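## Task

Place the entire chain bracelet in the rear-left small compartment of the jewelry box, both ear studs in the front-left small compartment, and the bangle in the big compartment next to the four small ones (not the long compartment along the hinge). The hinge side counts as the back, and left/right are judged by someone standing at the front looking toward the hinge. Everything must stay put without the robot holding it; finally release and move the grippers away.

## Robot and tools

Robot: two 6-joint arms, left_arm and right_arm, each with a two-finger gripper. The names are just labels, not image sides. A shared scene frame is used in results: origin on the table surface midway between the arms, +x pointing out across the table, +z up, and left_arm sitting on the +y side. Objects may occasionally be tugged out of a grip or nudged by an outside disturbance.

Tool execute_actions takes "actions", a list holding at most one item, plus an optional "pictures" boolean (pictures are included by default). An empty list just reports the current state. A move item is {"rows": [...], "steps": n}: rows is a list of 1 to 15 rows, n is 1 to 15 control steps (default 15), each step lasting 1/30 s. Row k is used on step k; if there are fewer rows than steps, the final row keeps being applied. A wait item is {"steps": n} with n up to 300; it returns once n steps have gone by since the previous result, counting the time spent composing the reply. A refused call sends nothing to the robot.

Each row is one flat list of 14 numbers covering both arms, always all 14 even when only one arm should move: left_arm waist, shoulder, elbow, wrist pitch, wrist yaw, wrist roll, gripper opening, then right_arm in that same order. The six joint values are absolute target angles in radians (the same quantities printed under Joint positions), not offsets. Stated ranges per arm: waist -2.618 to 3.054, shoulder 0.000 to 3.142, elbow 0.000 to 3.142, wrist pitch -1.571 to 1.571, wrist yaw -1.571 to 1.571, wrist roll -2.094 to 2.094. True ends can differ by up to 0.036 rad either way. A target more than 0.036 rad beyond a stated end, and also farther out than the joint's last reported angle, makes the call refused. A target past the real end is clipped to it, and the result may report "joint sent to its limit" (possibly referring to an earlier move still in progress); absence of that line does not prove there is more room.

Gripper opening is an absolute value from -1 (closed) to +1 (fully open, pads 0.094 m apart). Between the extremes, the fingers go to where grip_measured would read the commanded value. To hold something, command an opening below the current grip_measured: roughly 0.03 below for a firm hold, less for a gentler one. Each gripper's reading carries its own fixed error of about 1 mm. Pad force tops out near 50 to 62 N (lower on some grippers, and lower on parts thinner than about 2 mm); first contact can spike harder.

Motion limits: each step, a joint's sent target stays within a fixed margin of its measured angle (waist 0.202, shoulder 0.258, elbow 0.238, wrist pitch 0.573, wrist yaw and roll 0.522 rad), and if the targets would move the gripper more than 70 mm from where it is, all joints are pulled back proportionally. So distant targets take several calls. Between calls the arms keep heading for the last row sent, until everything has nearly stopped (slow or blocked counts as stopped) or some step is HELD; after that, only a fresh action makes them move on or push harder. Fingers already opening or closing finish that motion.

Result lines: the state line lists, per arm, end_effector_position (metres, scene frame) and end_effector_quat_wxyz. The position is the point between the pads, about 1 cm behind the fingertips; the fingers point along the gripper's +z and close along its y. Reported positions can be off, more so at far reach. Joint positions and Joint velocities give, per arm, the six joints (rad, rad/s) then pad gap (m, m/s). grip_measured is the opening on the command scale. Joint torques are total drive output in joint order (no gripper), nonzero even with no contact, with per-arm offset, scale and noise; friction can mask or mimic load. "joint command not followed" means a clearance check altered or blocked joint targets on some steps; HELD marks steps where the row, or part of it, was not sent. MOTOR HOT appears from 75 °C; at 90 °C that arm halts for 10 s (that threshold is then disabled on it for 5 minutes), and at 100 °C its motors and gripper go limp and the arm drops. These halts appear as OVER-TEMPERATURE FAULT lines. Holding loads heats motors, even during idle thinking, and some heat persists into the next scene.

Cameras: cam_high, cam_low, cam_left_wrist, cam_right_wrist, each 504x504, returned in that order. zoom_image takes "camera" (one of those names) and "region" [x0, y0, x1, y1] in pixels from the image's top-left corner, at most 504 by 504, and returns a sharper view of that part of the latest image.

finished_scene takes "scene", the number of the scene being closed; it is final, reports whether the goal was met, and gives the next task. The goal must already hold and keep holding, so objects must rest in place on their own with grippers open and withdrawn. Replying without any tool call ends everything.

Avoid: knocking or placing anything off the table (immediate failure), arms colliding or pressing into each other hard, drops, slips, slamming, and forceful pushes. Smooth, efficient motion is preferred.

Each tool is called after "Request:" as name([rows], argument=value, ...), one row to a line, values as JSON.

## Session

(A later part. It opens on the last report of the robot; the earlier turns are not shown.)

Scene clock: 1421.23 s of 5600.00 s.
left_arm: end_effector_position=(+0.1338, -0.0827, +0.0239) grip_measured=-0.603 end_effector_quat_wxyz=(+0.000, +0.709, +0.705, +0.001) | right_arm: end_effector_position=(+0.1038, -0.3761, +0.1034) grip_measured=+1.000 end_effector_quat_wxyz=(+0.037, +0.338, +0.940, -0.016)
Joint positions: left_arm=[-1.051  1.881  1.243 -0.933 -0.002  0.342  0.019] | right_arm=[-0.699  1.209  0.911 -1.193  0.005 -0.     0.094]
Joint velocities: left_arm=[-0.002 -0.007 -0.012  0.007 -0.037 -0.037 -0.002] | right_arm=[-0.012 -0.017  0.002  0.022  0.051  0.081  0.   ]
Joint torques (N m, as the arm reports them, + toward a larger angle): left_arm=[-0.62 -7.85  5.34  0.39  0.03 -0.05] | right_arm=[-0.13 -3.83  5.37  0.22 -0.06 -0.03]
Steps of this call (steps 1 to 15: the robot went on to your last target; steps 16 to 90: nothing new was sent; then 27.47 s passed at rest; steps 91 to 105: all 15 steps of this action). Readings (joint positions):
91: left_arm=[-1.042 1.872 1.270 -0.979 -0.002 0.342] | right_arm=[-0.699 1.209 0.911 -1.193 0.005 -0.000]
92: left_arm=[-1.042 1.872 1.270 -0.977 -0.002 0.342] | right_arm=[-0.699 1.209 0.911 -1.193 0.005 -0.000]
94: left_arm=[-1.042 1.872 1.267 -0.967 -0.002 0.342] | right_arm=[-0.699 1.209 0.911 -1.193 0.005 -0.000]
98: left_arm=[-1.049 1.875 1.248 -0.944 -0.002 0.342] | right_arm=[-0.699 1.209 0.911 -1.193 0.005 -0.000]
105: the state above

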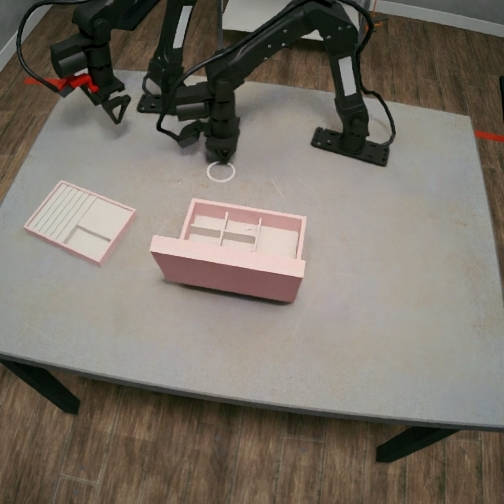

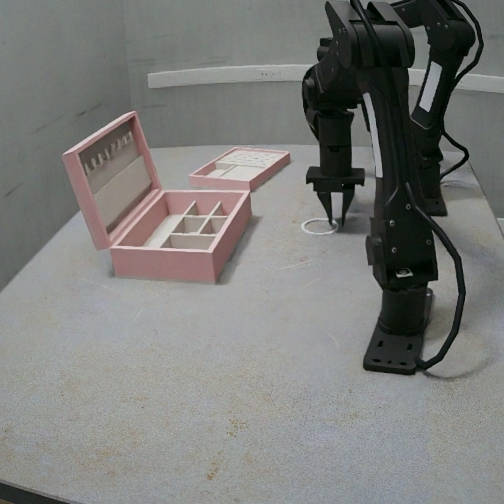

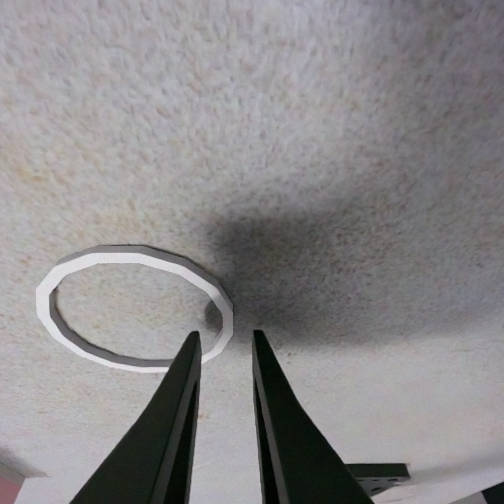

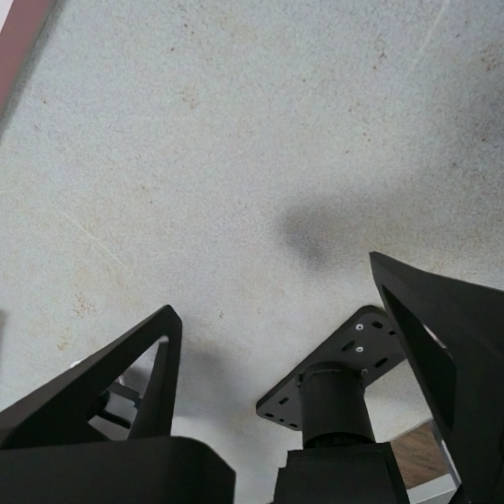

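Request:
execute_actions([
  {"rows":[[-1.058,1.888,1.231,-0.91,0,0.335,-0.6,-0.7,1.2,0.9,-1.2,0,0,1],[-1.058,1.892,1.226,-0.90,0,0.335,-0.6,-0.7,1.2,0.9,-1.2,0,0,1],[-1.058,1.896,1.221,-0.89,0,0.335,-0.6,-0.7,1.2,0.9,-1.2,0,0,1],[-1.058,1.90,1.216,-0.882,0,0.335,-0.6,-0.7,1.2,0.9,-1.2,0,0,1],[-1.058,1.903,1.212,-0.878,0,0.335,-0.6,-0.7,1.2,0.9,-1.2,0,0,1]],"steps":15},
])

Scene clock: 1427.33 s of 5600.00 s.
left_arm: end_effector_position=(+0.1342, -0.0837, +0.0155) grip_measured=-0.603 end_effector_quat_wxyz=(+0.003, +0.709, +0.705, +0.000) | right_arm: end_effector_position=(+0.1038, -0.3761, +0.1034) grip_measured=+1.000 end_effector_quat_wxyz=(+0.037, +0.338, +0.940, -0.016)
Joint positions: left_arm=[-1.051  1.894  1.224 -0.897 -0.002  0.341  0.019] | right_arm=[-0.699  1.209  0.911 -1.193  0.005 -0.     0.094]
Joint velocities: left_arm=[-0.002 -0.007 -0.007 -0.051 -0.007 -0.022 -0.001] | right_arm=[-0.007  0.002  0.002 -0.095  0.066 -0.051  0.   ]
Joint torques (N m, as the arm reports them, + toward a larger angle): left_arm=[-0.63 -7.39  4.79  0.42  0.03 -0.06] | right_arm=[-0.13 -3.84  5.38  0.23 -0.05 -0.02]
Steps of this call (steps 1 to 15: the robot went on to your last target; steps 16 to 90: nothing new was sent; then 2.60 s passed at rest; steps 91 to 105: all 15 steps of this action). Readings (joint positions):
91: left_arm=[-1.051 1.881 1.243 -0.929 -0.002 0.342] | right_arm=[-0.699 1.209 0.911 -1.193 0.005 -0.000]
92: left_arm=[-1.051 1.881 1.243 -0.927 -0.002 0.342] | right_arm=[-0.699 1.209 0.911 -1.193 0.005 -0.000]
94: left_arm=[-1.051 1.882 1.237 -0.916 -0.002 0.342] | right_arm=[-0.699 1.209 0.911 -1.193 0.005 -0.000]
98: left_arm=[-1.051 1.894 1.224 -0.902 -0.002 0.341] | right_arm=[-0.699 1.209 0.911 -1.193 0.005 -0.000]
105: the state above

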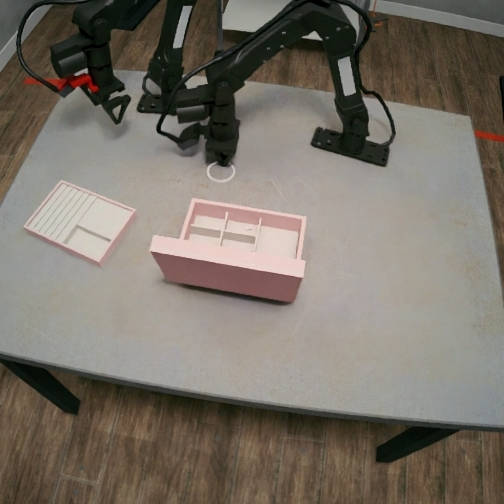

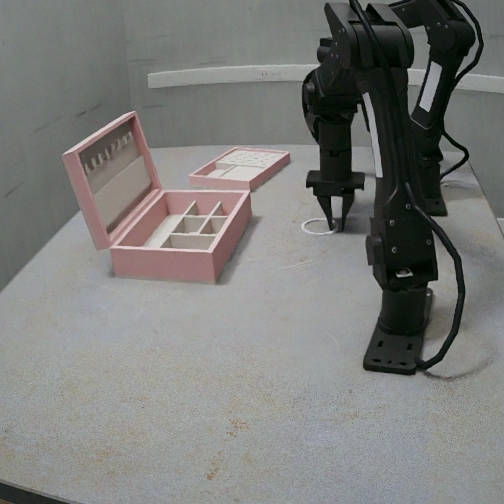

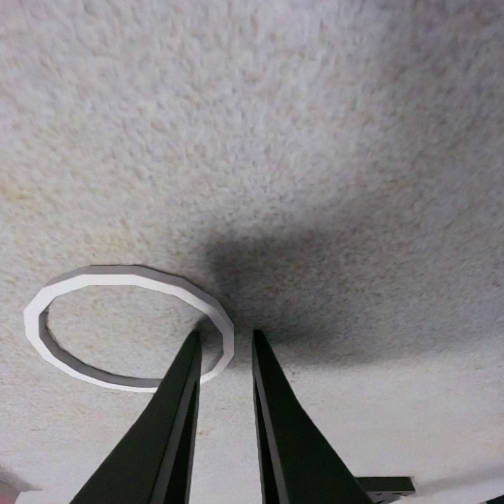

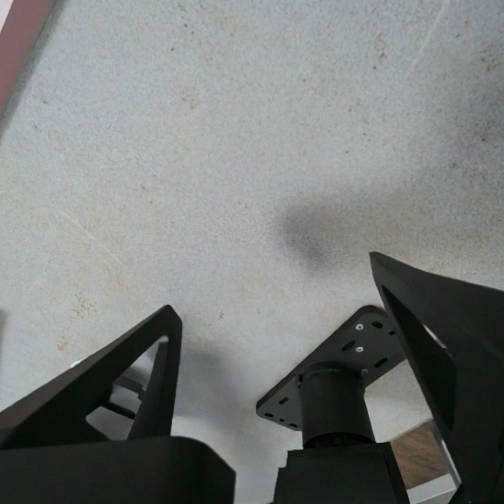

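Request:
execute_actions([
  {"rows":[[-1.058,1.907,1.21,-0.878,0,0.335,-0.6,-0.7,1.2,0.9,-1.2,0,0,1],[-1.058,1.911,1.208,-0.878,0,0.335,-0.6,-0.7,1.2,0.9,-1.2,0,0,1],[-1.058,1.913,1.208,-0.878,0,0.335,-0.62,-0.7,1.2,0.9,-1.2,0,0,1],[-1.058,1.913,1.208,-0.878,0,0.335,-0.65,-0.7,1.2,0.9,-1.2,0,0,1],[-1.058,1.913,1.208,-0.878,0,0.335,-0.70,-0.7,1.2,0.9,-1.2,0,0,1],[-1.058,1.913,1.208,-0.878,0,0.335,-0.75,-0.7,1.2,0.9,-1.2,0,0,1],[-1.058,1.913,1.208,-0.878,0,0.335,-0.80,-0.7,1.2,0.9,-1.2,0,0,1],[-1.058,1.913,1.208,-0.878,0,0.335,-0.84,-0.7,1.2,0.9,-1.2,0,0,1],[-1.058,1.913,1.208,-0.878,0,0.335,-0.88,-0.7,1.2,0.9,-1.2,0,0,1],[-1.058,1.913,1.208,-0.878,0,0.335,-0.91,-0.7,1.2,0.9,-1.2,0,0,1],[-1.058,1.913,1.208,-0.878,0,0.335,-0.94,-0.7,1.2,0.9,-1.2,0,0,1],[-1.058,1.913,1.208,-0.878,0,0.335,-0.96,-0.7,1.2,0.9,-1.2,0,0,1],[-1.058,1.913,1.208,-0.878,0,0.335,-0.97,-0.7,1.2,0.9,-1.2,0,0,1]],"steps":15},
])

Scene clock: 1444.93 s of 5600.00 s.
left_arm: end_effector_position=(+0.1333, -0.0841, +0.0155) grip_measured=-0.959 end_effector_quat_wxyz=(+0.002, +0.710, +0.704, -0.001) | right_arm: end_effector_position=(+0.1038, -0.3761, +0.1034) grip_measured=+1.000 end_effector_quat_wxyz=(+0.037, +0.338, +0.940, -0.016)
Joint positions: left_arm=[-1.052  1.894  1.224 -0.896  0.     0.341  0.002] | right_arm=[-0.699  1.209  0.911 -1.193  0.005 -0.     0.094]
Joint velocities: left_arm=[-0.012  0.002 -0.022  0.007 -0.022  0.007  0.001] | right_arm=[-0.012 -0.007  0.007 -0.007  0.022  0.022  0.   ]
Joint torques (N m, as the arm reports them, + toward a larger angle): left_arm=[-0.51 -6.62  4.56  0.42  0.   -0.05] | right_arm=[-0.14 -3.84  5.38  0.22 -0.05 -0.02]
Steps of this call (steps 1 to 15: the robot went on to your last target; steps 16 to 90: nothing new was sent; then 14.10 s passed at rest; steps 91 to 105: all 15 steps of this action). Readings (joint positions):
91: left_arm=[-1.051 1.894 1.224 -0.897 -0.002 0.341] | right_arm=[-0.699 1.209 0.911 -1.193 0.005 -0.000]
92: left_arm=[-1.051 1.894 1.224 -0.897 -0.002 0.341] | right_arm=[-0.699 1.209 0.911 -1.193 0.005 -0.000]
94: left_arm=[-1.051 1.894 1.224 -0.897 -0.002 0.341] | right_arm=[-0.699 1.209 0.911 -1.193 0.005 -0.000]
98: left_arm=[-1.052 1.894 1.224 -0.897 0.000 0.341] | right_arm=[-0.699 1.209 0.911 -1.193 0.005 -0.000]
105: the state above

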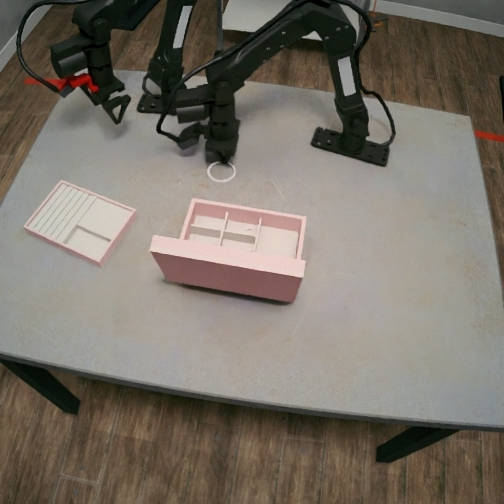

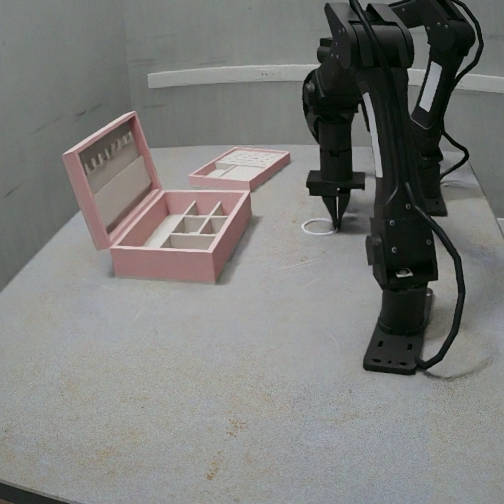

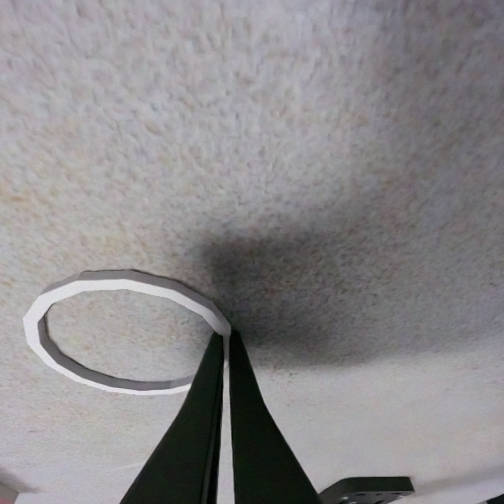

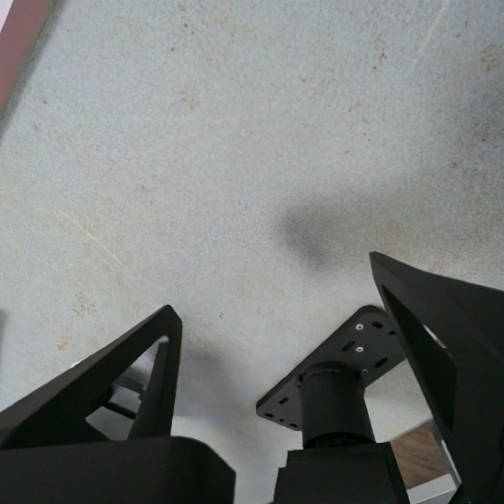

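Request:
execute_actions([
  {"rows":[[-1.058,1.905,1.21,-0.878,0,0.335,-0.98,-0.7,1.2,0.9,-1.2,0,0,1],[-1.058,1.90,1.212,-0.88,0,0.335,-0.99,-0.7,1.2,0.9,-1.2,0,0,1],[-1.058,1.90,1.212,-0.88,0,0.335,-0.995,-0.7,1.2,0.9,-1.2,0,0,1],[-1.058,1.90,1.212,-0.88,0,0.335,-0.995,-0.7,1.2,0.9,-1.2,0,0,1],[-1.058,1.90,1.212,-0.88,0,0.335,-0.995,-0.7,1.2,0.9,-1.2,0,0,1],[-1.058,1.89,1.225,-0.895,0,0.335,-0.995,-0.7,1.2,0.9,-1.2,0,0,1],[-1.058,1.882,1.24,-0.915,0,0.335,-0.995,-0.7,1.2,0.9,-1.2,0,0,1],[-1.058,1.874,1.255,-0.935,0,0.335,-0.995,-0.7,1.2,0.9,-1.2,0,0,1],[-1.058,1.866,1.27,-0.955,0,0.335,-0.995,-0.7,1.2,0.9,-1.2,0,0,1],[-1.058,1.86,1.285,-0.975,0,0.335,-0.995,-0.7,1.2,0.9,-1.2,0,0,1],[-1.058,1.855,1.30,-0.99,0,0.335,-0.995,-0.7,1.2,0.9,-1.2,0,0,1]],"steps":15},
])

Scene clock: 1459.90 s of 5600.00 s.
left_arm: end_effector_position=(+0.1343, -0.0870, +0.0335) grip_measured=-0.980 end_effector_quat_wxyz=(+0.004, +0.710, +0.704, -0.002) | right_arm: end_effector_position=(+0.1038, -0.3761, +0.1034) grip_measured=+1.000 end_effector_quat_wxyz=(+0.037, +0.338, +0.940, -0.016)
Joint positions: left_arm=[-1.052  1.875  1.277 -0.964  0.     0.341  0.001] | right_arm=[-0.699  1.209  0.911 -1.193  0.005 -0.     0.094]
Joint velocities: left_arm=[-0.012 -0.12   0.115 -0.066 -0.022 -0.037 -0.   ] | right_arm=[ 0.002  0.002 -0.022  0.022 -0.051  0.007  0.   ]
Joint torques (N m, as the arm reports them, + toward a larger angle): left_arm=[-0.51 -9.06  7.22  0.13  0.   -0.05] | right_arm=[-0.14 -3.83  5.36  0.22 -0.05 -0.02]
Steps of this call (steps 1 to 15: the robot went on to your last target; steps 16 to 90: nothing new was sent; then 11.47 s passed at rest; steps 91 to 105: all 15 steps of this action). Readings (joint positions):
91: left_arm=[-1.052 1.894 1.224 -0.896 0.000 0.341] | right_arm=[-0.699 1.209 0.911 -1.193 0.005 -0.000]
92: left_arm=[-1.052 1.894 1.224 -0.896 0.000 0.341] | right_arm=[-0.699 1.209 0.911 -1.193 0.005 -0.000]
94: left_arm=[-1.052 1.894 1.224 -0.896 0.000 0.341] | right_arm=[-0.699 1.209 0.911 -1.193 0.005 -0.000]
98: left_arm=[-1.052 1.894 1.226 -0.901 0.000 0.341] | right_arm=[-0.699 1.209 0.911 -1.193 0.005 -0.000]
105: the state above

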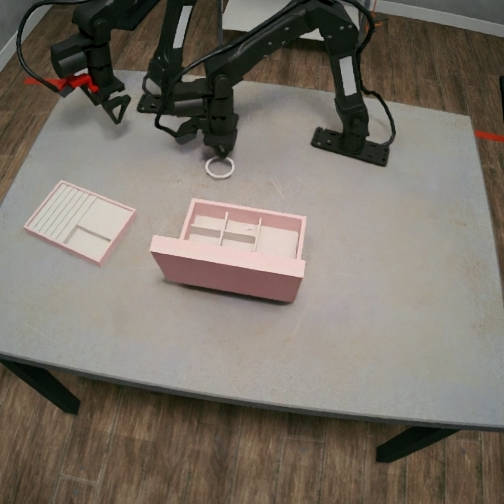

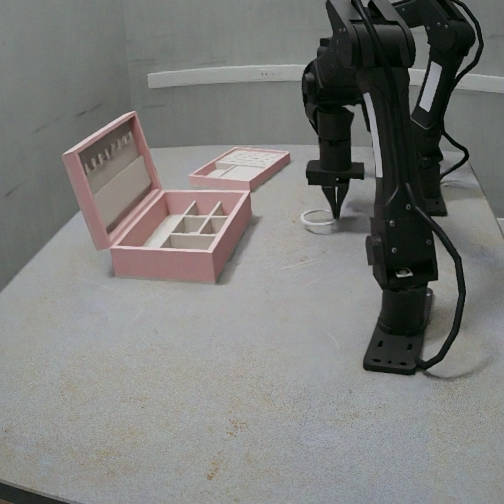

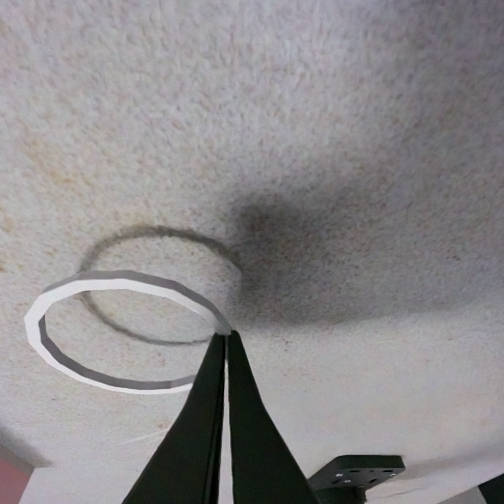

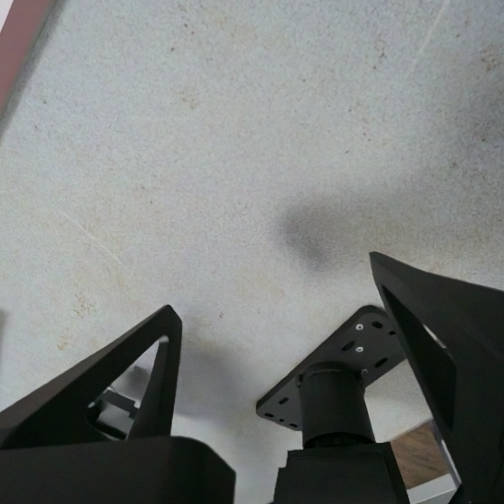

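Request:
execute_actions([
  {"rows":[[-1.058,1.852,1.315,-1.01,0,0.335,-0.995,-0.7,1.2,0.9,-1.2,0,0,1],[-1.058,1.848,1.335,-1.035,0,0.335,-0.995,-0.7,1.2,0.9,-1.2,0,0,1],[-1.058,1.844,1.355,-1.06,0,0.335,-0.995,-0.7,1.2,0.9,-1.2,0,0,1],[-1.058,1.84,1.375,-1.09,0,0.335,-0.995,-0.7,1.2,0.9,-1.2,0,0,1],[-1.058,1.836,1.40,-1.12,0,0.335,-0.995,-0.7,1.2,0.9,-1.2,0,0,1],[-1.058,1.832,1.425,-1.15,0,0.335,-0.995,-0.7,1.2,0.9,-1.2,0,0,1],[-1.058,1.828,1.45,-1.18,0,0.335,-0.995,-0.7,1.2,0.9,-1.2,0,0,1],[-1.058,1.824,1.475,-1.21,0,0.335,-0.995,-0.7,1.2,0.9,-1.2,0,0,1],[-1.058,1.82,1.50,-1.24,0,0.335,-0.995,-0.7,1.2,0.9,-1.2,0,0,1],[-1.058,1.815,1.52,-1.265,0,0.335,-0.995,-0.7,1.2,0.9,-1.2,0,0,1],[-1.05,1.81,1.54,-1.285,0,0.34,-0.995,-0.7,1.2,0.9,-1.2,0,0,1],[-1.035,1.805,1.555,-1.30,0,0.355,-0.995,-0.7,1.2,0.9,-1.2,0,0,1],[-1.015,1.803,1.565,-1.305,0,0.375,-0.995,-0.7,1.2,0.9,-1.2,0,0,1],[-0.99,1.803,1.57,-1.31,0,0.40,-0.995,-0.7,1.2,0.9,-1.2,0,0,1],[-0.96,1.805,1.575,-1.31,0,0.43,-0.995,-0.7,1.2,0.9,-1.2,0,0,1]],"steps":15},
], pictures=false)

Request:
execute_actions([
  {"rows":[[-0.92,1.808,1.58,-1.31,0,0.47,-0.995,-0.7,1.2,0.9,-1.2,0,0,1],[-0.875,1.811,1.584,-1.31,0,0.515,-0.995,-0.7,1.2,0.9,-1.2,0,0,1],[-0.825,1.815,1.588,-1.31,0,0.565,-0.995,-0.7,1.2,0.9,-1.2,0,0,1],[-0.77,1.819,1.592,-1.31,0,0.62,-0.995,-0.7,1.2,0.9,-1.2,0,0,1],[-0.715,1.823,1.596,-1.31,0,0.675,-0.995,-0.7,1.2,0.9,-1.2,0,0,1],[-0.66,1.827,1.60,-1.31,0,0.73,-0.995,-0.7,1.2,0.9,-1.2,0,0,1],[-0.605,1.831,1.604,-1.31,0,0.785,-0.995,-0.7,1.2,0.9,-1.2,0,0,1],[-0.55,1.835,1.608,-1.31,0,0.84,-0.995,-0.7,1.2,0.9,-1.2,0,0,1],[-0.495,1.839,1.612,-1.31,0,0.895,-0.995,-0.7,1.2,0.9,-1.2,0,0,1],[-0.44,1.843,1.616,-1.31,0,0.95,-0.995,-0.7,1.2,0.9,-1.2,0,0,1],[-0.39,1.847,1.62,-1.31,0,1.0,-0.995,-0.7,1.2,0.9,-1.2,0,0,1],[-0.345,1.85,1.623,-1.31,0,1.045,-0.995,-0.7,1.2,0.9,-1.2,0,0,1],[-0.31,1.853,1.626,-1.31,0,1.08,-0.995,-0.7,1.2,0.9,-1.2,0,0,1],[-0.285,1.855,1.628,-1.31,0,1.105,-0.995,-0.7,1.2,0.9,-1.2,0,0,1],[-0.272,1.856,1.63,-1.31,0,1.117,-0.995,-0.7,1.2,0.9,-1.2,0,0,1]],"steps":15},
], pictures=false)

Request:
execute_actions([
  {"steps":20},
])

Scene clock: 1525.03 s of 5600.00 s.
left_arm: end_effector_position=(+0.1464, -0.0966, +0.1193) grip_measured=-0.980 end_effector_quat_wxyz=(+0.025, +0.710, +0.704, -0.013) | right_arm: end_effector_position=(+0.1038, -0.3761, +0.1034) grip_measured=+1.000 end_effector_quat_wxyz=(+0.037, +0.338, +0.940, -0.016)
Joint positions: left_arm=[-1.027  1.817  1.547 -1.244  0.003  0.368  0.001] | right_arm=[-0.699  1.209  0.911 -1.193  0.005 -0.     0.094]
Joint velocities: left_arm=[ 0.466 -0.159  0.281 -0.374  0.037  0.447 -0.001] | right_arm=[-0.007 -0.002  0.007  0.022 -0.022  0.007  0.   ]
Joint torques (N m, as the arm reports them, + toward a larger angle): left_arm=[ 3.38 -8.21  7.23  0.25 -0.13  0.01] | right_arm=[-0.15 -3.84  5.38  0.22 -0.05 -0.03]
Steps of this call (steps 1 to 30: the robot went on to your last target; steps 31 to 90: nothing new was sent; then 61.63 s passed at rest; steps 91 to 105: all 15 steps of this action). Readings (joint positions):
91: left_arm=[-1.052 1.869 1.283 -0.988 0.000 0.341] | right_arm=[-0.699 1.209 0.911 -1.193 0.005 -0.000]
92: left_arm=[-1.052 1.869 1.288 -0.996 0.000 0.341] | right_arm=[-0.699 1.209 0.911 -1.193 0.005 -0.000]
94: left_arm=[-1.052 1.869 1.312 -1.027 0.000 0.341] | right_arm=[-0.699 1.209 0.911 -1.193 0.005 -0.000]
98: left_arm=[-1.052 1.863 1.403 -1.108 0.000 0.341] | right_arm=[-0.699 1.209 0.911 -1.193 0.005 -0.000]
105: the state above

Scene clock: 1525.53 s of 5600.00 s.
left_arm: end_effector_position=(+0.3392, +0.0700, +0.1211) grip_measured=-0.980 end_effector_quat_wxyz=(+0.017, +0.658, +0.753, +0.010) | right_arm: end_effector_position=(+0.1038, -0.3761, +0.1034) grip_measured=+1.000 end_effector_quat_wxyz=(+0.037, +0.338, +0.940, -0.016)
Joint positions: left_arm=[-0.295  1.854  1.603 -1.283 -0.011  0.956  0.001] | right_arm=[-0.699  1.209  0.911 -1.193  0.005 -0.     0.094]
Joint velocities: left_arm=[ 0.96   0.051  0.037 -0.007 -0.081  1.004 -0.   ] | right_arm=[-0.002 -0.007 -0.002  0.007 -0.066  0.007  0.   ]
Joint torques (N m, as the arm reports them, + toward a larger angle): left_arm=[-3.13 -8.42  8.31  0.09  0.29  0.07] | right_arm=[-0.15 -3.84  5.38  0.22 -0.05 -0.02]
Steps of this call (steps 1 to 15: all 15 steps of this action). Readings (joint positions):
1: left_arm=[-1.005 1.813 1.556 -1.255 0.005 0.385] | right_arm=[-0.699 1.209 0.911 -1.193 0.005 -0.000]
2: left_arm=[-0.976 1.813 1.563 -1.264 0.007 0.408] | right_arm=[-0.699 1.209 0.911 -1.193 0.005 -0.000]
4: left_arm=[-0.891 1.813 1.568 -1.273 0.010 0.469] | right_arm=[-0.699 1.209 0.911 -1.193 0.005 -0.000]
8: left_arm=[-0.659 1.826 1.581 -1.282 0.007 0.636] | right_arm=[-0.699 1.209 0.911 -1.193 0.005 -0.000]
15: the state above

Scene clock: 1526.20 s of 5600.00 s.
left_arm: end_effector_position=(+0.3410, +0.0811, +0.1215) grip_measured=-0.980 end_effector_quat_wxyz=(+0.008, +0.704, +0.710, +0.012) | right_arm: end_effector_position=(+0.1038, -0.3761, +0.1034) grip_measured=+1.000 end_effector_quat_wxyz=(+0.037, +0.338, +0.940, -0.016)
Joint positions: left_arm=[-0.268  1.855  1.606 -1.299 -0.017  1.109  0.001] | right_arm=[-0.699  1.209  0.911 -1.193  0.005 -0.     0.094]
Joint velocities: left_arm=[ 0.002 -0.007 -0.002 -0.037 -0.066 -0.051 -0.   ] | right_arm=[ 0.002 -0.002 -0.012  0.007 -0.022  0.037  0.   ]
Joint torques (N m, as the arm reports them, + toward a larger angle): left_arm=[-0.32 -8.21  8.27  0.2   0.17  0.07] | right_arm=[-0.13 -3.84  5.37  0.23 -0.05 -0.02]
Steps of this call (steps 1 to 20: the robot went on to your last target). Readings (joint positions):
1: left_arm=[-0.268 1.855 1.605 -1.285 -0.015 0.986] | right_arm=[-0.699 1.209 0.911 -1.193 0.005 -0.000]
2: left_arm=[-0.251 1.855 1.605 -1.286 -0.019 1.010] | right_arm=[-0.699 1.209 0.911 -1.193 0.005 -0.000]
4: left_arm=[-0.245 1.855 1.606 -1.292 -0.023 1.046] | right_arm=[-0.699 1.209 0.911 -1.193 0.005 -0.000]
8: left_arm=[-0.264 1.855 1.606 -1.297 -0.019 1.084] | right_arm=[-0.699 1.209 0.911 -1.193 0.005 -0.000]
20: the state above

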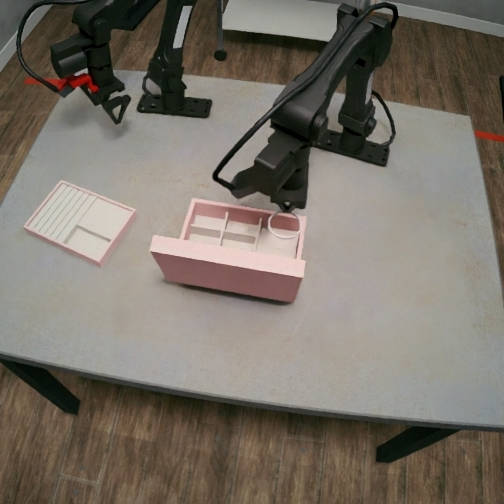

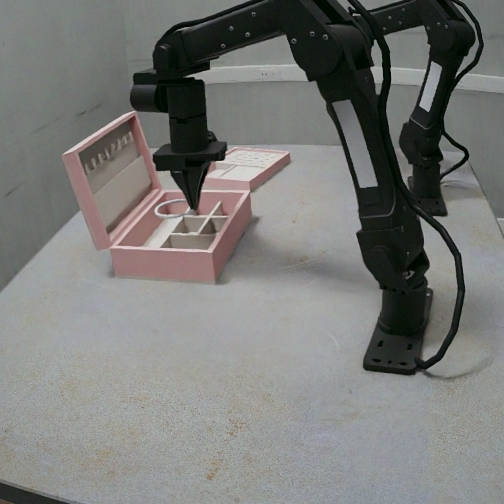

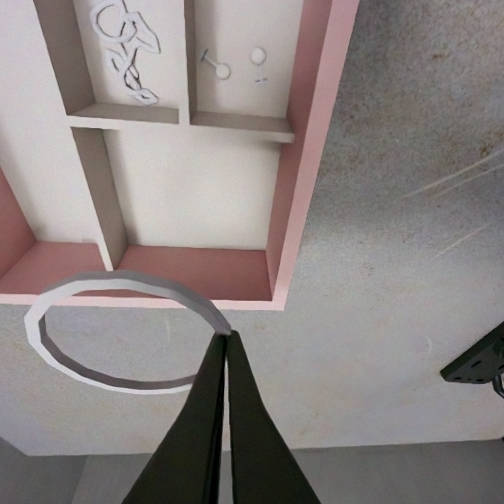

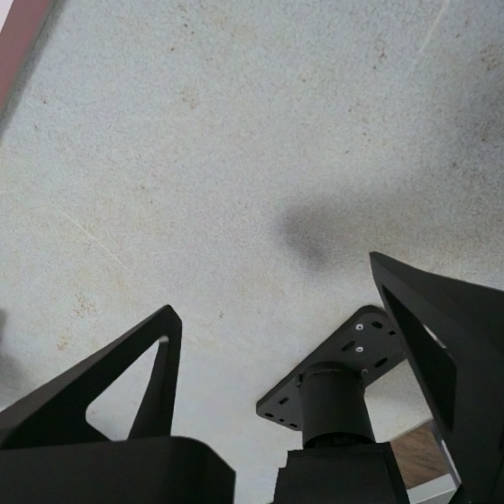

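Request:
zoom_image(camera="cam_left_wrist", region=[0, 60, 340, 400])

Region (0, 60, 340, 400) of cam_left_wrist's 504x504 image, scaled by 1.482, with more detail than that image has.

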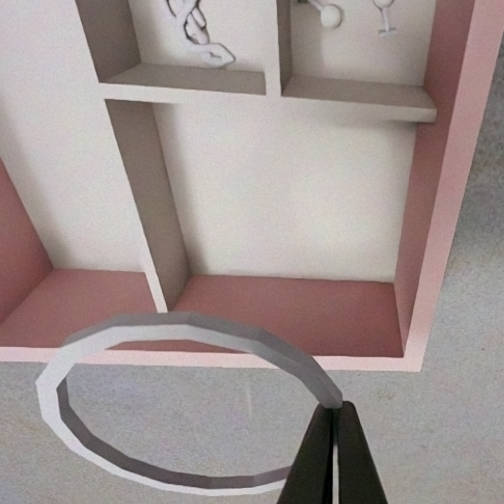

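Request:
execute_actions([
  {"rows":[[-0.275,1.858,1.60,-1.29,0.005,1.117,-0.995,-0.7,1.2,0.9,-1.2,0,0,1],[-0.279,1.862,1.585,-1.275,0.01,1.117,-0.995,-0.7,1.2,0.9,-1.2,0,0,1],[-0.283,1.866,1.57,-1.26,0.01,1.117,-0.995,-0.7,1.2,0.9,-1.2,0,0,1],[-0.286,1.87,1.555,-1.245,0.01,1.117,-0.995,-0.7,1.2,0.9,-1.2,0,0,1],[-0.289,1.874,1.54,-1.23,0.01,1.117,-0.995,-0.7,1.2,0.9,-1.2,0,0,1],[-0.29,1.878,1.525,-1.21,0.01,1.117,-0.995,-0.7,1.2,0.9,-1.2,0,0,1],[-0.29,1.881,1.51,-1.19,0.01,1.117,-0.995,-0.7,1.2,0.9,-1.2,0,0,1],[-0.29,1.884,1.498,-1.17,0.01,1.117,-0.995,-0.7,1.2,0.9,-1.2,0,0,1],[-0.29,1.885,1.49,-1.155,0.01,1.117,-0.995,-0.7,1.2,0.9,-1.2,0,0,1]],"steps":15},
])

Scene clock: 1621.97 s of 5600.00 s.
left_arm: end_effector_position=(+0.3356, +0.0760, +0.0807) grip_measured=-0.980 end_effector_quat_wxyz=(-0.007, +0.710, +0.704, +0.003) | right_arm: end_effector_position=(+0.1038, -0.3761, +0.1034) grip_measured=+1.000 end_effector_quat_wxyz=(+0.037, +0.338, +0.940, -0.016)
Joint positions: left_arm=[-0.284  1.891  1.491 -1.182 -0.01   1.11   0.001] | right_arm=[-0.699  1.209  0.911 -1.193  0.005 -0.     0.094]
Joint velocities: left_arm=[-0.022 -0.007 -0.007  0.095  0.007 -0.007  0.001] | right_arm=[-0.002  0.007 -0.007  0.037 -0.066 -0.037  0.   ]
Joint torques (N m, as the arm reports them, + toward a larger angle): left_arm=[-0.6  -8.77  6.04  0.29  0.21  0.06] | right_arm=[-0.14 -3.84  5.38  0.23 -0.05 -0.03]
Steps of this call (steps 1 to 15: the robot went on to your last target; steps 16 to 90: nothing new was sent; then 92.27 s passed at rest; steps 91 to 105: all 15 steps of this action). Readings (joint positions):
91: left_arm=[-0.268 1.855 1.606 -1.299 -0.017 1.110] | right_arm=[-0.699 1.209 0.911 -1.193 0.005 -0.000]
92: left_arm=[-0.268 1.855 1.605 -1.297 -0.016 1.110] | right_arm=[-0.699 1.209 0.911 -1.193 0.005 -0.000]
94: left_arm=[-0.270 1.855 1.591 -1.283 -0.014 1.110] | right_arm=[-0.699 1.209 0.911 -1.193 0.005 -0.000]
98: left_arm=[-0.281 1.863 1.534 -1.238 -0.011 1.110] | right_arm=[-0.699 1.209 0.911 -1.193 0.005 -0.000]
105: the state above

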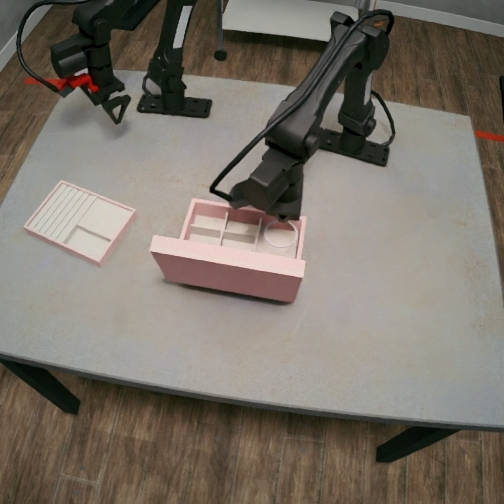

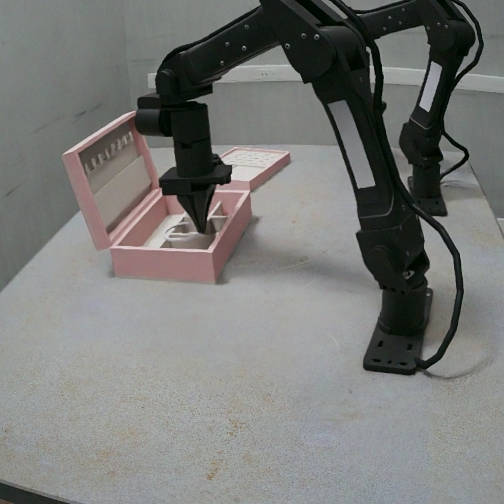

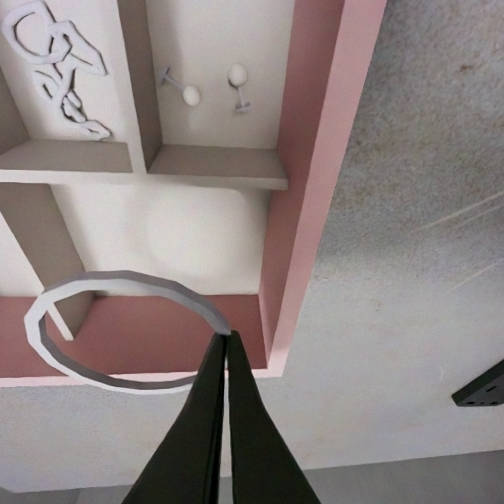

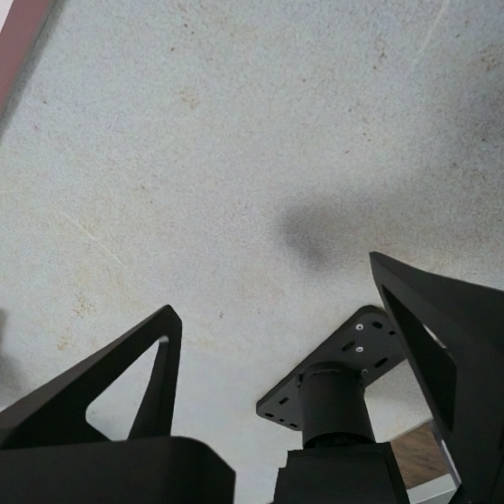

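Request:
execute_actions([
  {"rows":[[-0.288,1.889,1.478,-1.14,0.01,1.117,-0.995,-0.7,1.2,0.9,-1.2,0,0,1],[-0.288,1.893,1.465,-1.125,0.01,1.117,-0.995,-0.7,1.2,0.9,-1.2,0,0,1],[-0.288,1.897,1.452,-1.105,0.01,1.117,-0.995,-0.7,1.2,0.9,-1.2,0,0,1],[-0.288,1.901,1.439,-1.085,0.01,1.117,-0.995,-0.7,1.2,0.9,-1.2,0,0,1],[-0.288,1.905,1.426,-1.065,0.01,1.117,-0.995,-0.7,1.2,0.9,-1.2,0,0,1],[-0.288,1.909,1.413,-1.05,0.01,1.117,-0.995,-0.7,1.2,0.9,-1.2,0,0,1],[-0.288,1.913,1.40,-1.035,0.01,1.117,-0.995,-0.7,1.2,0.9,-1.2,0,0,1],[-0.288,1.917,1.388,-1.02,0.01,1.117,-0.995,-0.7,1.2,0.9,-1.2,0,0,1],[-0.288,1.921,1.376,-1.005,0.01,1.117,-0.995,-0.7,1.2,0.9,-1.2,0,0,1],[-0.288,1.924,1.366,-0.99,0.01,1.117,-0.995,-0.7,1.2,0.9,-1.2,0,0,1],[-0.288,1.927,1.358,-0.98,0.01,1.117,-0.995,-0.7,1.2,0.9,-1.2,0,0,1],[-0.288,1.929,1.352,-0.97,0.01,1.117,-0.995,-0.7,1.2,0.9,-1.2,0,0,1],[-0.288,1.93,1.348,-0.965,0.01,1.117,-0.995,-0.7,1.2,0.9,-1.2,0,0,1]],"steps":15},
], pictures=false)

Request:
execute_actions([
  {"steps":15},
])

Scene clock: 1649.50 s of 5600.00 s.
left_arm: end_effector_position=(+0.3342, +0.0766, +0.0336) grip_measured=-0.980 end_effector_quat_wxyz=(-0.008, +0.710, +0.704, +0.002) | right_arm: end_effector_position=(+0.1038, -0.3761, +0.1034) grip_measured=+1.000 end_effector_quat_wxyz=(+0.037, +0.338, +0.940, -0.016)
Joint positions: left_arm=[-0.284  1.932  1.354 -1.006 -0.009  1.111  0.001] | right_arm=[-0.699  1.209  0.911 -1.193  0.005 -0.     0.094]
Joint velocities: left_arm=[-0.007  0.076 -0.076  0.183  0.022 -0.007 -0.001] | right_arm=[ 0.002 -0.002 -0.007 -0.007 -0.066 -0.007  0.   ]
Joint torques (N m, as the arm reports them, + toward a larger angle): left_arm=[-0.36 -8.96  5.99  0.38  0.19  0.07] | right_arm=[-0.14 -3.84  5.38  0.22 -0.05 -0.03]
Steps of this call (steps 1 to 30: the robot went on to your last target; steps 31 to 90: nothing new was sent; then 24.03 s passed at rest; steps 91 to 105: all 15 steps of this action). Readings (joint positions):
91: left_arm=[-0.284 1.891 1.491 -1.162 -0.009 1.110] | right_arm=[-0.699 1.209 0.911 -1.193 0.005 -0.000]
92: left_arm=[-0.284 1.891 1.489 -1.157 -0.009 1.110] | right_arm=[-0.699 1.209 0.911 -1.193 0.005 -0.000]
94: left_arm=[-0.284 1.891 1.474 -1.136 -0.009 1.110] | right_arm=[-0.699 1.209 0.911 -1.193 0.005 -0.000]
98: left_arm=[-0.284 1.898 1.422 -1.084 -0.009 1.111] | right_arm=[-0.699 1.209 0.911 -1.193 0.005 -0.000]
105: the state above

Scene clock: 1650.00 s of 5600.00 s.
left_arm: end_effector_position=(+0.3406, +0.0734, +0.0326) grip_measured=-0.980 end_effector_quat_wxyz=(+0.006, +0.710, +0.704, +0.007) | right_arm: end_effector_position=(+0.1038, -0.3761, +0.1034) grip_measured=+1.000 end_effector_quat_wxyz=(+0.037, +0.338, +0.940, -0.016)
Joint positions: left_arm=[-0.284  1.933  1.351 -0.974 -0.009  1.111  0.001] | right_arm=[-0.699  1.209  0.911 -1.193  0.005 -0.     0.094]
Joint velocities: left_arm=[-0.002 -0.002 -0.017  0.051  0.007  0.037  0.001] | right_arm=[-0.022  0.007 -0.007 -0.037  0.066 -0.037  0.   ]
Joint torques (N m, as the arm reports them, + toward a larger angle): left_arm=[-0.36 -8.86  5.74  0.33  0.19  0.07] | right_arm=[-0.15 -3.83  5.37  0.23 -0.05 -0.03]
Steps of this call (steps 1 to 15: the robot went on to your last target). Readings (joint positions):
1: left_arm=[-0.284 1.933 1.352 -1.002 -0.009 1.111] | right_arm=[-0.699 1.209 0.911 -1.193 0.005 -0.000]
2: left_arm=[-0.284 1.933 1.351 -0.997 -0.009 1.111] | right_arm=[-0.699 1.209 0.911 -1.193 0.005 -0.000]
4: left_arm=[-0.284 1.933 1.351 -0.988 -0.009 1.111] | right_arm=[-0.699 1.209 0.911 -1.193 0.005 -0.000]
8: left_arm=[-0.284 1.933 1.351 -0.978 -0.009 1.111] | right_arm=[-0.699 1.209 0.911 -1.193 0.005 -0.000]
15: the state above

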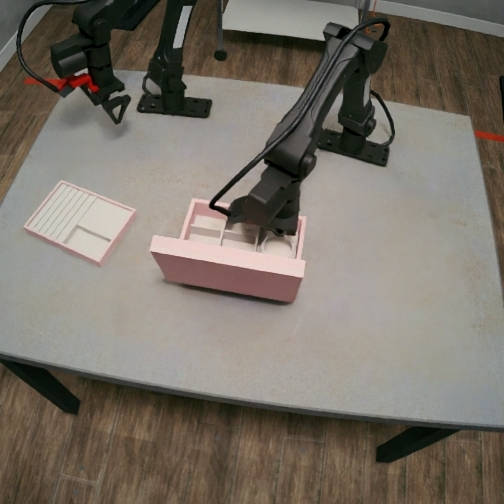

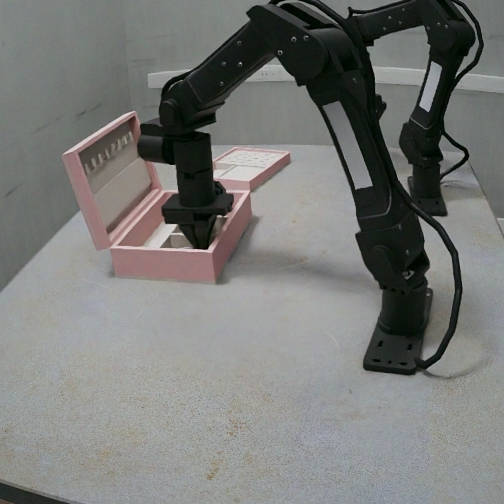

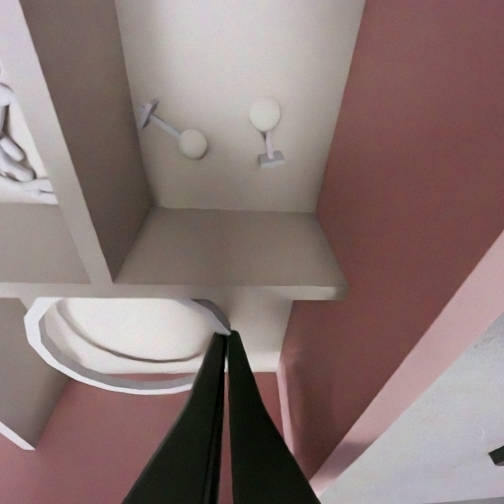

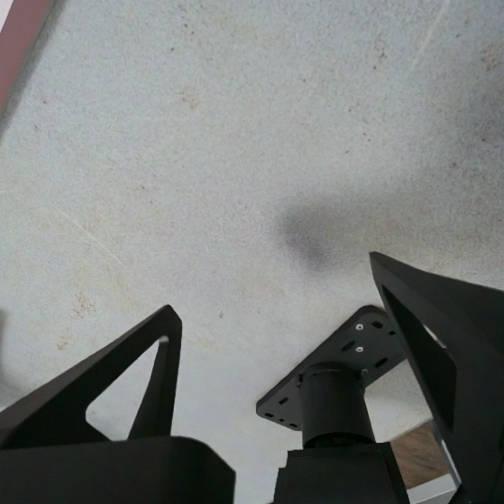

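Request:
execute_actions([
  {"rows":[[-0.288,1.935,1.346,-0.965,0.01,1.117,-0.995,-0.7,1.2,0.9,-1.2,0,0,1],[-0.288,1.94,1.344,-0.962,0.01,1.117,-0.995,-0.7,1.2,0.9,-1.2,0,0,1],[-0.288,1.945,1.342,-0.96,0.01,1.117,-0.995,-0.7,1.2,0.9,-1.2,0,0,1],[-0.288,1.948,1.342,-0.96,0.01,1.117,-0.995,-0.7,1.2,0.9,-1.2,0,0,1],[-0.288,1.948,1.342,-0.96,0.01,1.117,-0.995,-0.7,1.2,0.9,-1.2,0,0,1],[-0.288,1.948,1.342,-0.96,0.01,1.117,-0.995,-0.7,1.2,0.9,-1.2,0,0,1],[-0.288,1.948,1.342,-0.96,0.01,1.117,-0.995,-0.7,1.2,0.9,-1.2,0,0,1],[-0.288,1.948,1.342,-0.96,0.01,1.117,-0.96,-0.7,1.2,0.9,-1.2,0,0,1],[-0.288,1.948,1.342,-0.96,0.01,1.117,-0.92,-0.7,1.2,0.9,-1.2,0,0,1],[-0.288,1.948,1.342,-0.96,0.01,1.117,-0.88,-0.7,1.2,0.9,-1.2,0,0,1],[-0.288,1.948,1.342,-0.96,0.01,1.117,-0.84,-0.7,1.2,0.9,-1.2,0,0,1],[-0.288,1.948,1.342,-0.96,0.01,1.117,-0.80,-0.7,1.2,0.9,-1.2,0,0,1]],"steps":15},
])

Scene clock: 1663.77 s of 5600.00 s.
left_arm: end_effector_position=(+0.3411, +0.0731, +0.0292) grip_measured=-0.803 end_effector_quat_wxyz=(+0.004, +0.710, +0.704, +0.006) | right_arm: end_effector_position=(+0.1038, -0.3761, +0.1034) grip_measured=+1.000 end_effector_quat_wxyz=(+0.037, +0.338, +0.940, -0.016)
Joint positions: left_arm=[-0.284  1.943  1.351 -0.968 -0.009  1.111  0.009] | right_arm=[-0.699  1.209  0.911 -1.193  0.005 -0.     0.094]
Joint velocities: left_arm=[-0.007  0.007 -0.002 -0.037  0.022 -0.007  0.002] | right_arm=[ 0.012  0.002  0.002 -0.007 -0.051 -0.022  0.   ]
Joint torques (N m, as the arm reports them, + toward a larger angle): left_arm=[-0.36 -8.33  5.33  0.34  0.19  0.06] | right_arm=[-0.14 -3.82  5.38  0.22 -0.05 -0.03]
Steps of this call (steps 1 to 15: the robot went on to your last target; steps 16 to 90: nothing new was sent; then 10.27 s passed at rest; steps 91 to 105: all 15 steps of this action). Readings (joint positions):
91: left_arm=[-0.284 1.933 1.351 -0.973 -0.009 1.111] | right_arm=[-0.699 1.209 0.911 -1.193 0.005 -0.000]
92: left_arm=[-0.284 1.933 1.351 -0.973 -0.009 1.111] | right_arm=[-0.699 1.209 0.911 -1.193 0.005 -0.000]
94: left_arm=[-0.284 1.934 1.351 -0.972 -0.009 1.111] | right_arm=[-0.699 1.209 0.911 -1.193 0.005 -0.000]
98: left_arm=[-0.284 1.940 1.351 -0.969 -0.009 1.111] | right_arm=[-0.699 1.209 0.911 -1.193 0.005 -0.000]
105: the state above

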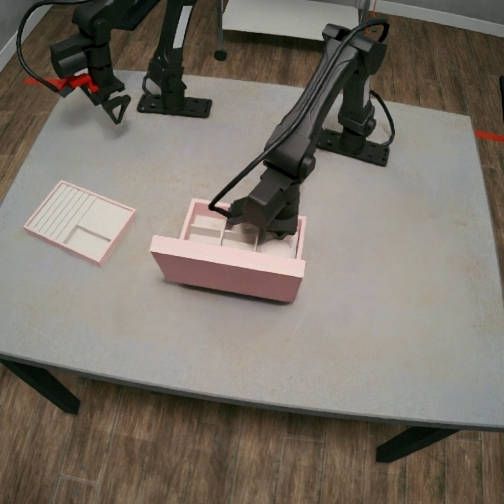

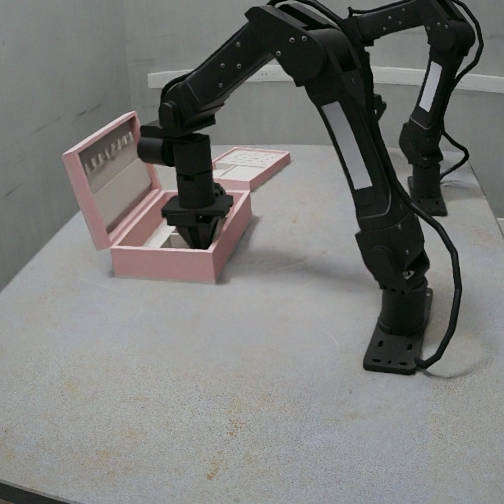

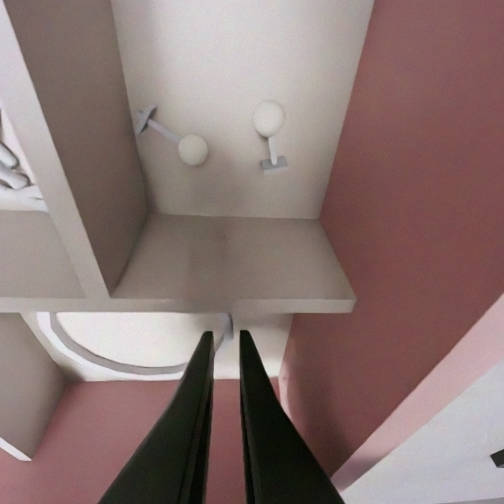

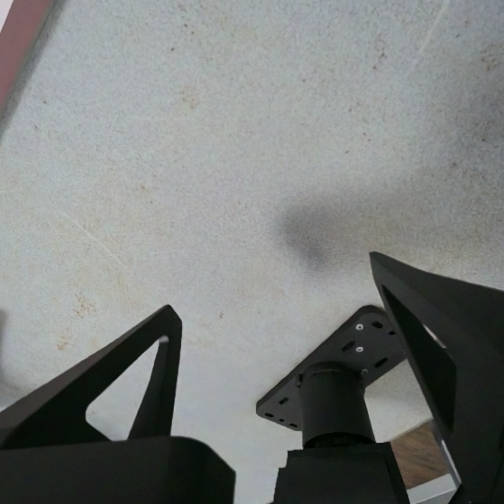

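Released. Lift out and retract.

Request:
execute_actions([
  {"rows":[[-0.288,1.94,1.36,-0.975,0.01,1.117,-0.78,-0.7,1.2,0.9,-1.2,0,0,1],[-0.288,1.93,1.385,-1.0,0.01,1.117,-0.78,-0.7,1.2,0.9,-1.2,0,0,1],[-0.288,1.92,1.415,-1.035,0.01,1.117,-0.78,-0.7,1.2,0.9,-1.2,0,0,1],[-0.288,1.91,1.445,-1.07,0.01,1.117,-0.78,-0.7,1.2,0.9,-1.2,0,0,1],[-0.288,1.90,1.475,-1.11,0.01,1.117,-0.78,-0.7,1.2,0.9,-1.2,0,0,1],[-0.288,1.89,1.505,-1.15,0.01,1.117,-0.78,-0.7,1.2,0.9,-1.2,0,0,1],[-0.288,1.88,1.535,-1.19,0.01,1.117,-0.78,-0.7,1.2,0.9,-1.2,0,0,1],[-0.288,1.87,1.565,-1.23,0.01,1.117,-0.78,-0.7,1.2,0.9,-1.2,0,0,1],[-0.288,1.86,1.59,-1.27,0.01,1.117,-0.78,-0.7,1.2,0.9,-1.2,0,0,1],[-0.288,1.85,1.61,-1.30,0.01,1.117,-0.78,-0.7,1.2,0.9,-1.2,0,0,1],[-0.288,1.83,1.62,-1.32,0.01,1.117,-0.78,-0.7,1.2,0.9,-1.2,0,0,1],[-0.288,1.80,1.62,-1.33,0.01,1.117,-0.78,-0.7,1.2,0.9,-1.2,0,0,1]],"steps":15},
])

Scene clock: 1674.83 s of 5600.00 s.
left_arm: end_effector_position=(+0.3483, +0.0693, +0.1401) grip_measured=-0.783 end_effector_quat_wxyz=(+0.057, +0.709, +0.703, +0.023) | right_arm: end_effector_position=(+0.1038, -0.3761, +0.1034) grip_measured=+1.000 end_effector_quat_wxyz=(+0.037, +0.338, +0.940, -0.016)
Joint positions: left_arm=[-0.284  1.805  1.609 -1.253 -0.008  1.111  0.01 ] | right_arm=[-0.699  1.209  0.911 -1.193  0.005 -0.     0.094]
Joint velocities: left_arm=[ 0.002 -0.398  0.12  -0.491 -0.007  0.037 -0.001] | right_arm=[-0.012 -0.007 -0.027  0.095  0.051  0.081  0.   ]
Joint torques (N m, as the arm reports them, + toward a larger angle): left_arm=[-0.37 -6.35  6.68  0.4   0.16  0.06] | right_arm=[-0.13 -3.84  5.38  0.23 -0.05 -0.03]
Steps of this call (steps 1 to 15: the robot went on to your last target; steps 16 to 90: nothing new was sent; then 7.57 s passed at rest; steps 91 to 105: all 15 steps of this action). Readings (joint positions):
91: left_arm=[-0.284 1.943 1.351 -0.968 -0.009 1.111] | right_arm=[-0.699 1.209 0.911 -1.193 0.005 -0.000]
92: left_arm=[-0.284 1.943 1.353 -0.971 -0.009 1.111] | right_arm=[-0.699 1.209 0.911 -1.193 0.005 -0.000]
94: left_arm=[-0.284 1.943 1.373 -0.999 -0.009 1.111] | right_arm=[-0.699 1.209 0.911 -1.193 0.005 -0.000]
98: left_arm=[-0.284 1.927 1.481 -1.098 -0.009 1.111] | right_arm=[-0.699 1.209 0.911 -1.193 0.005 -0.000]
105: the state above

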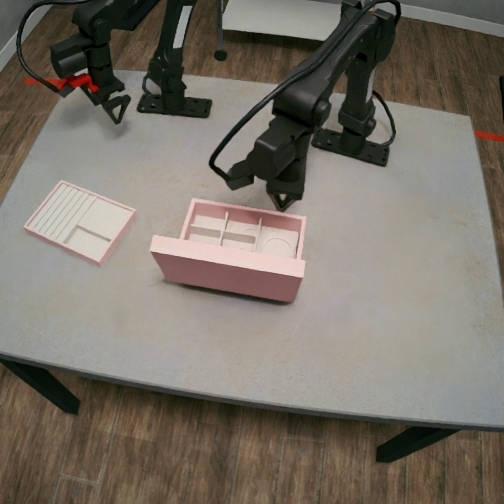

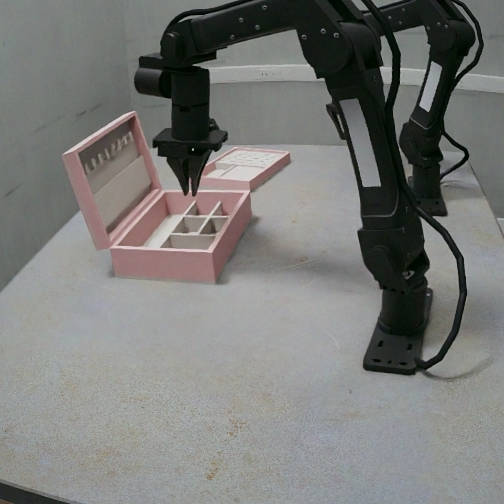

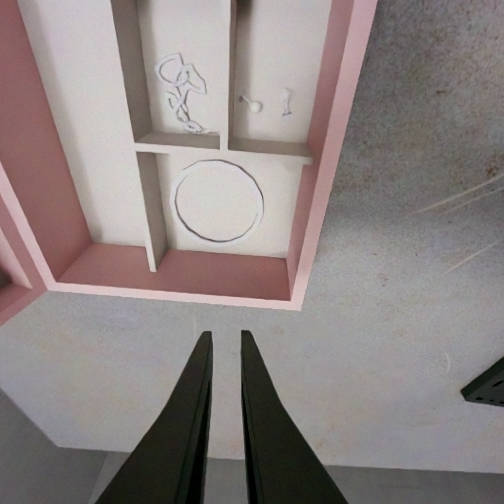

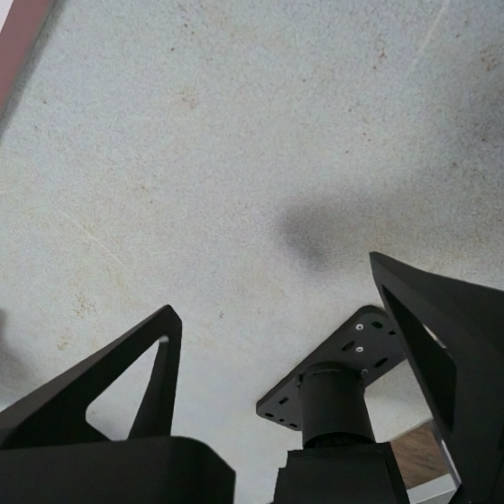

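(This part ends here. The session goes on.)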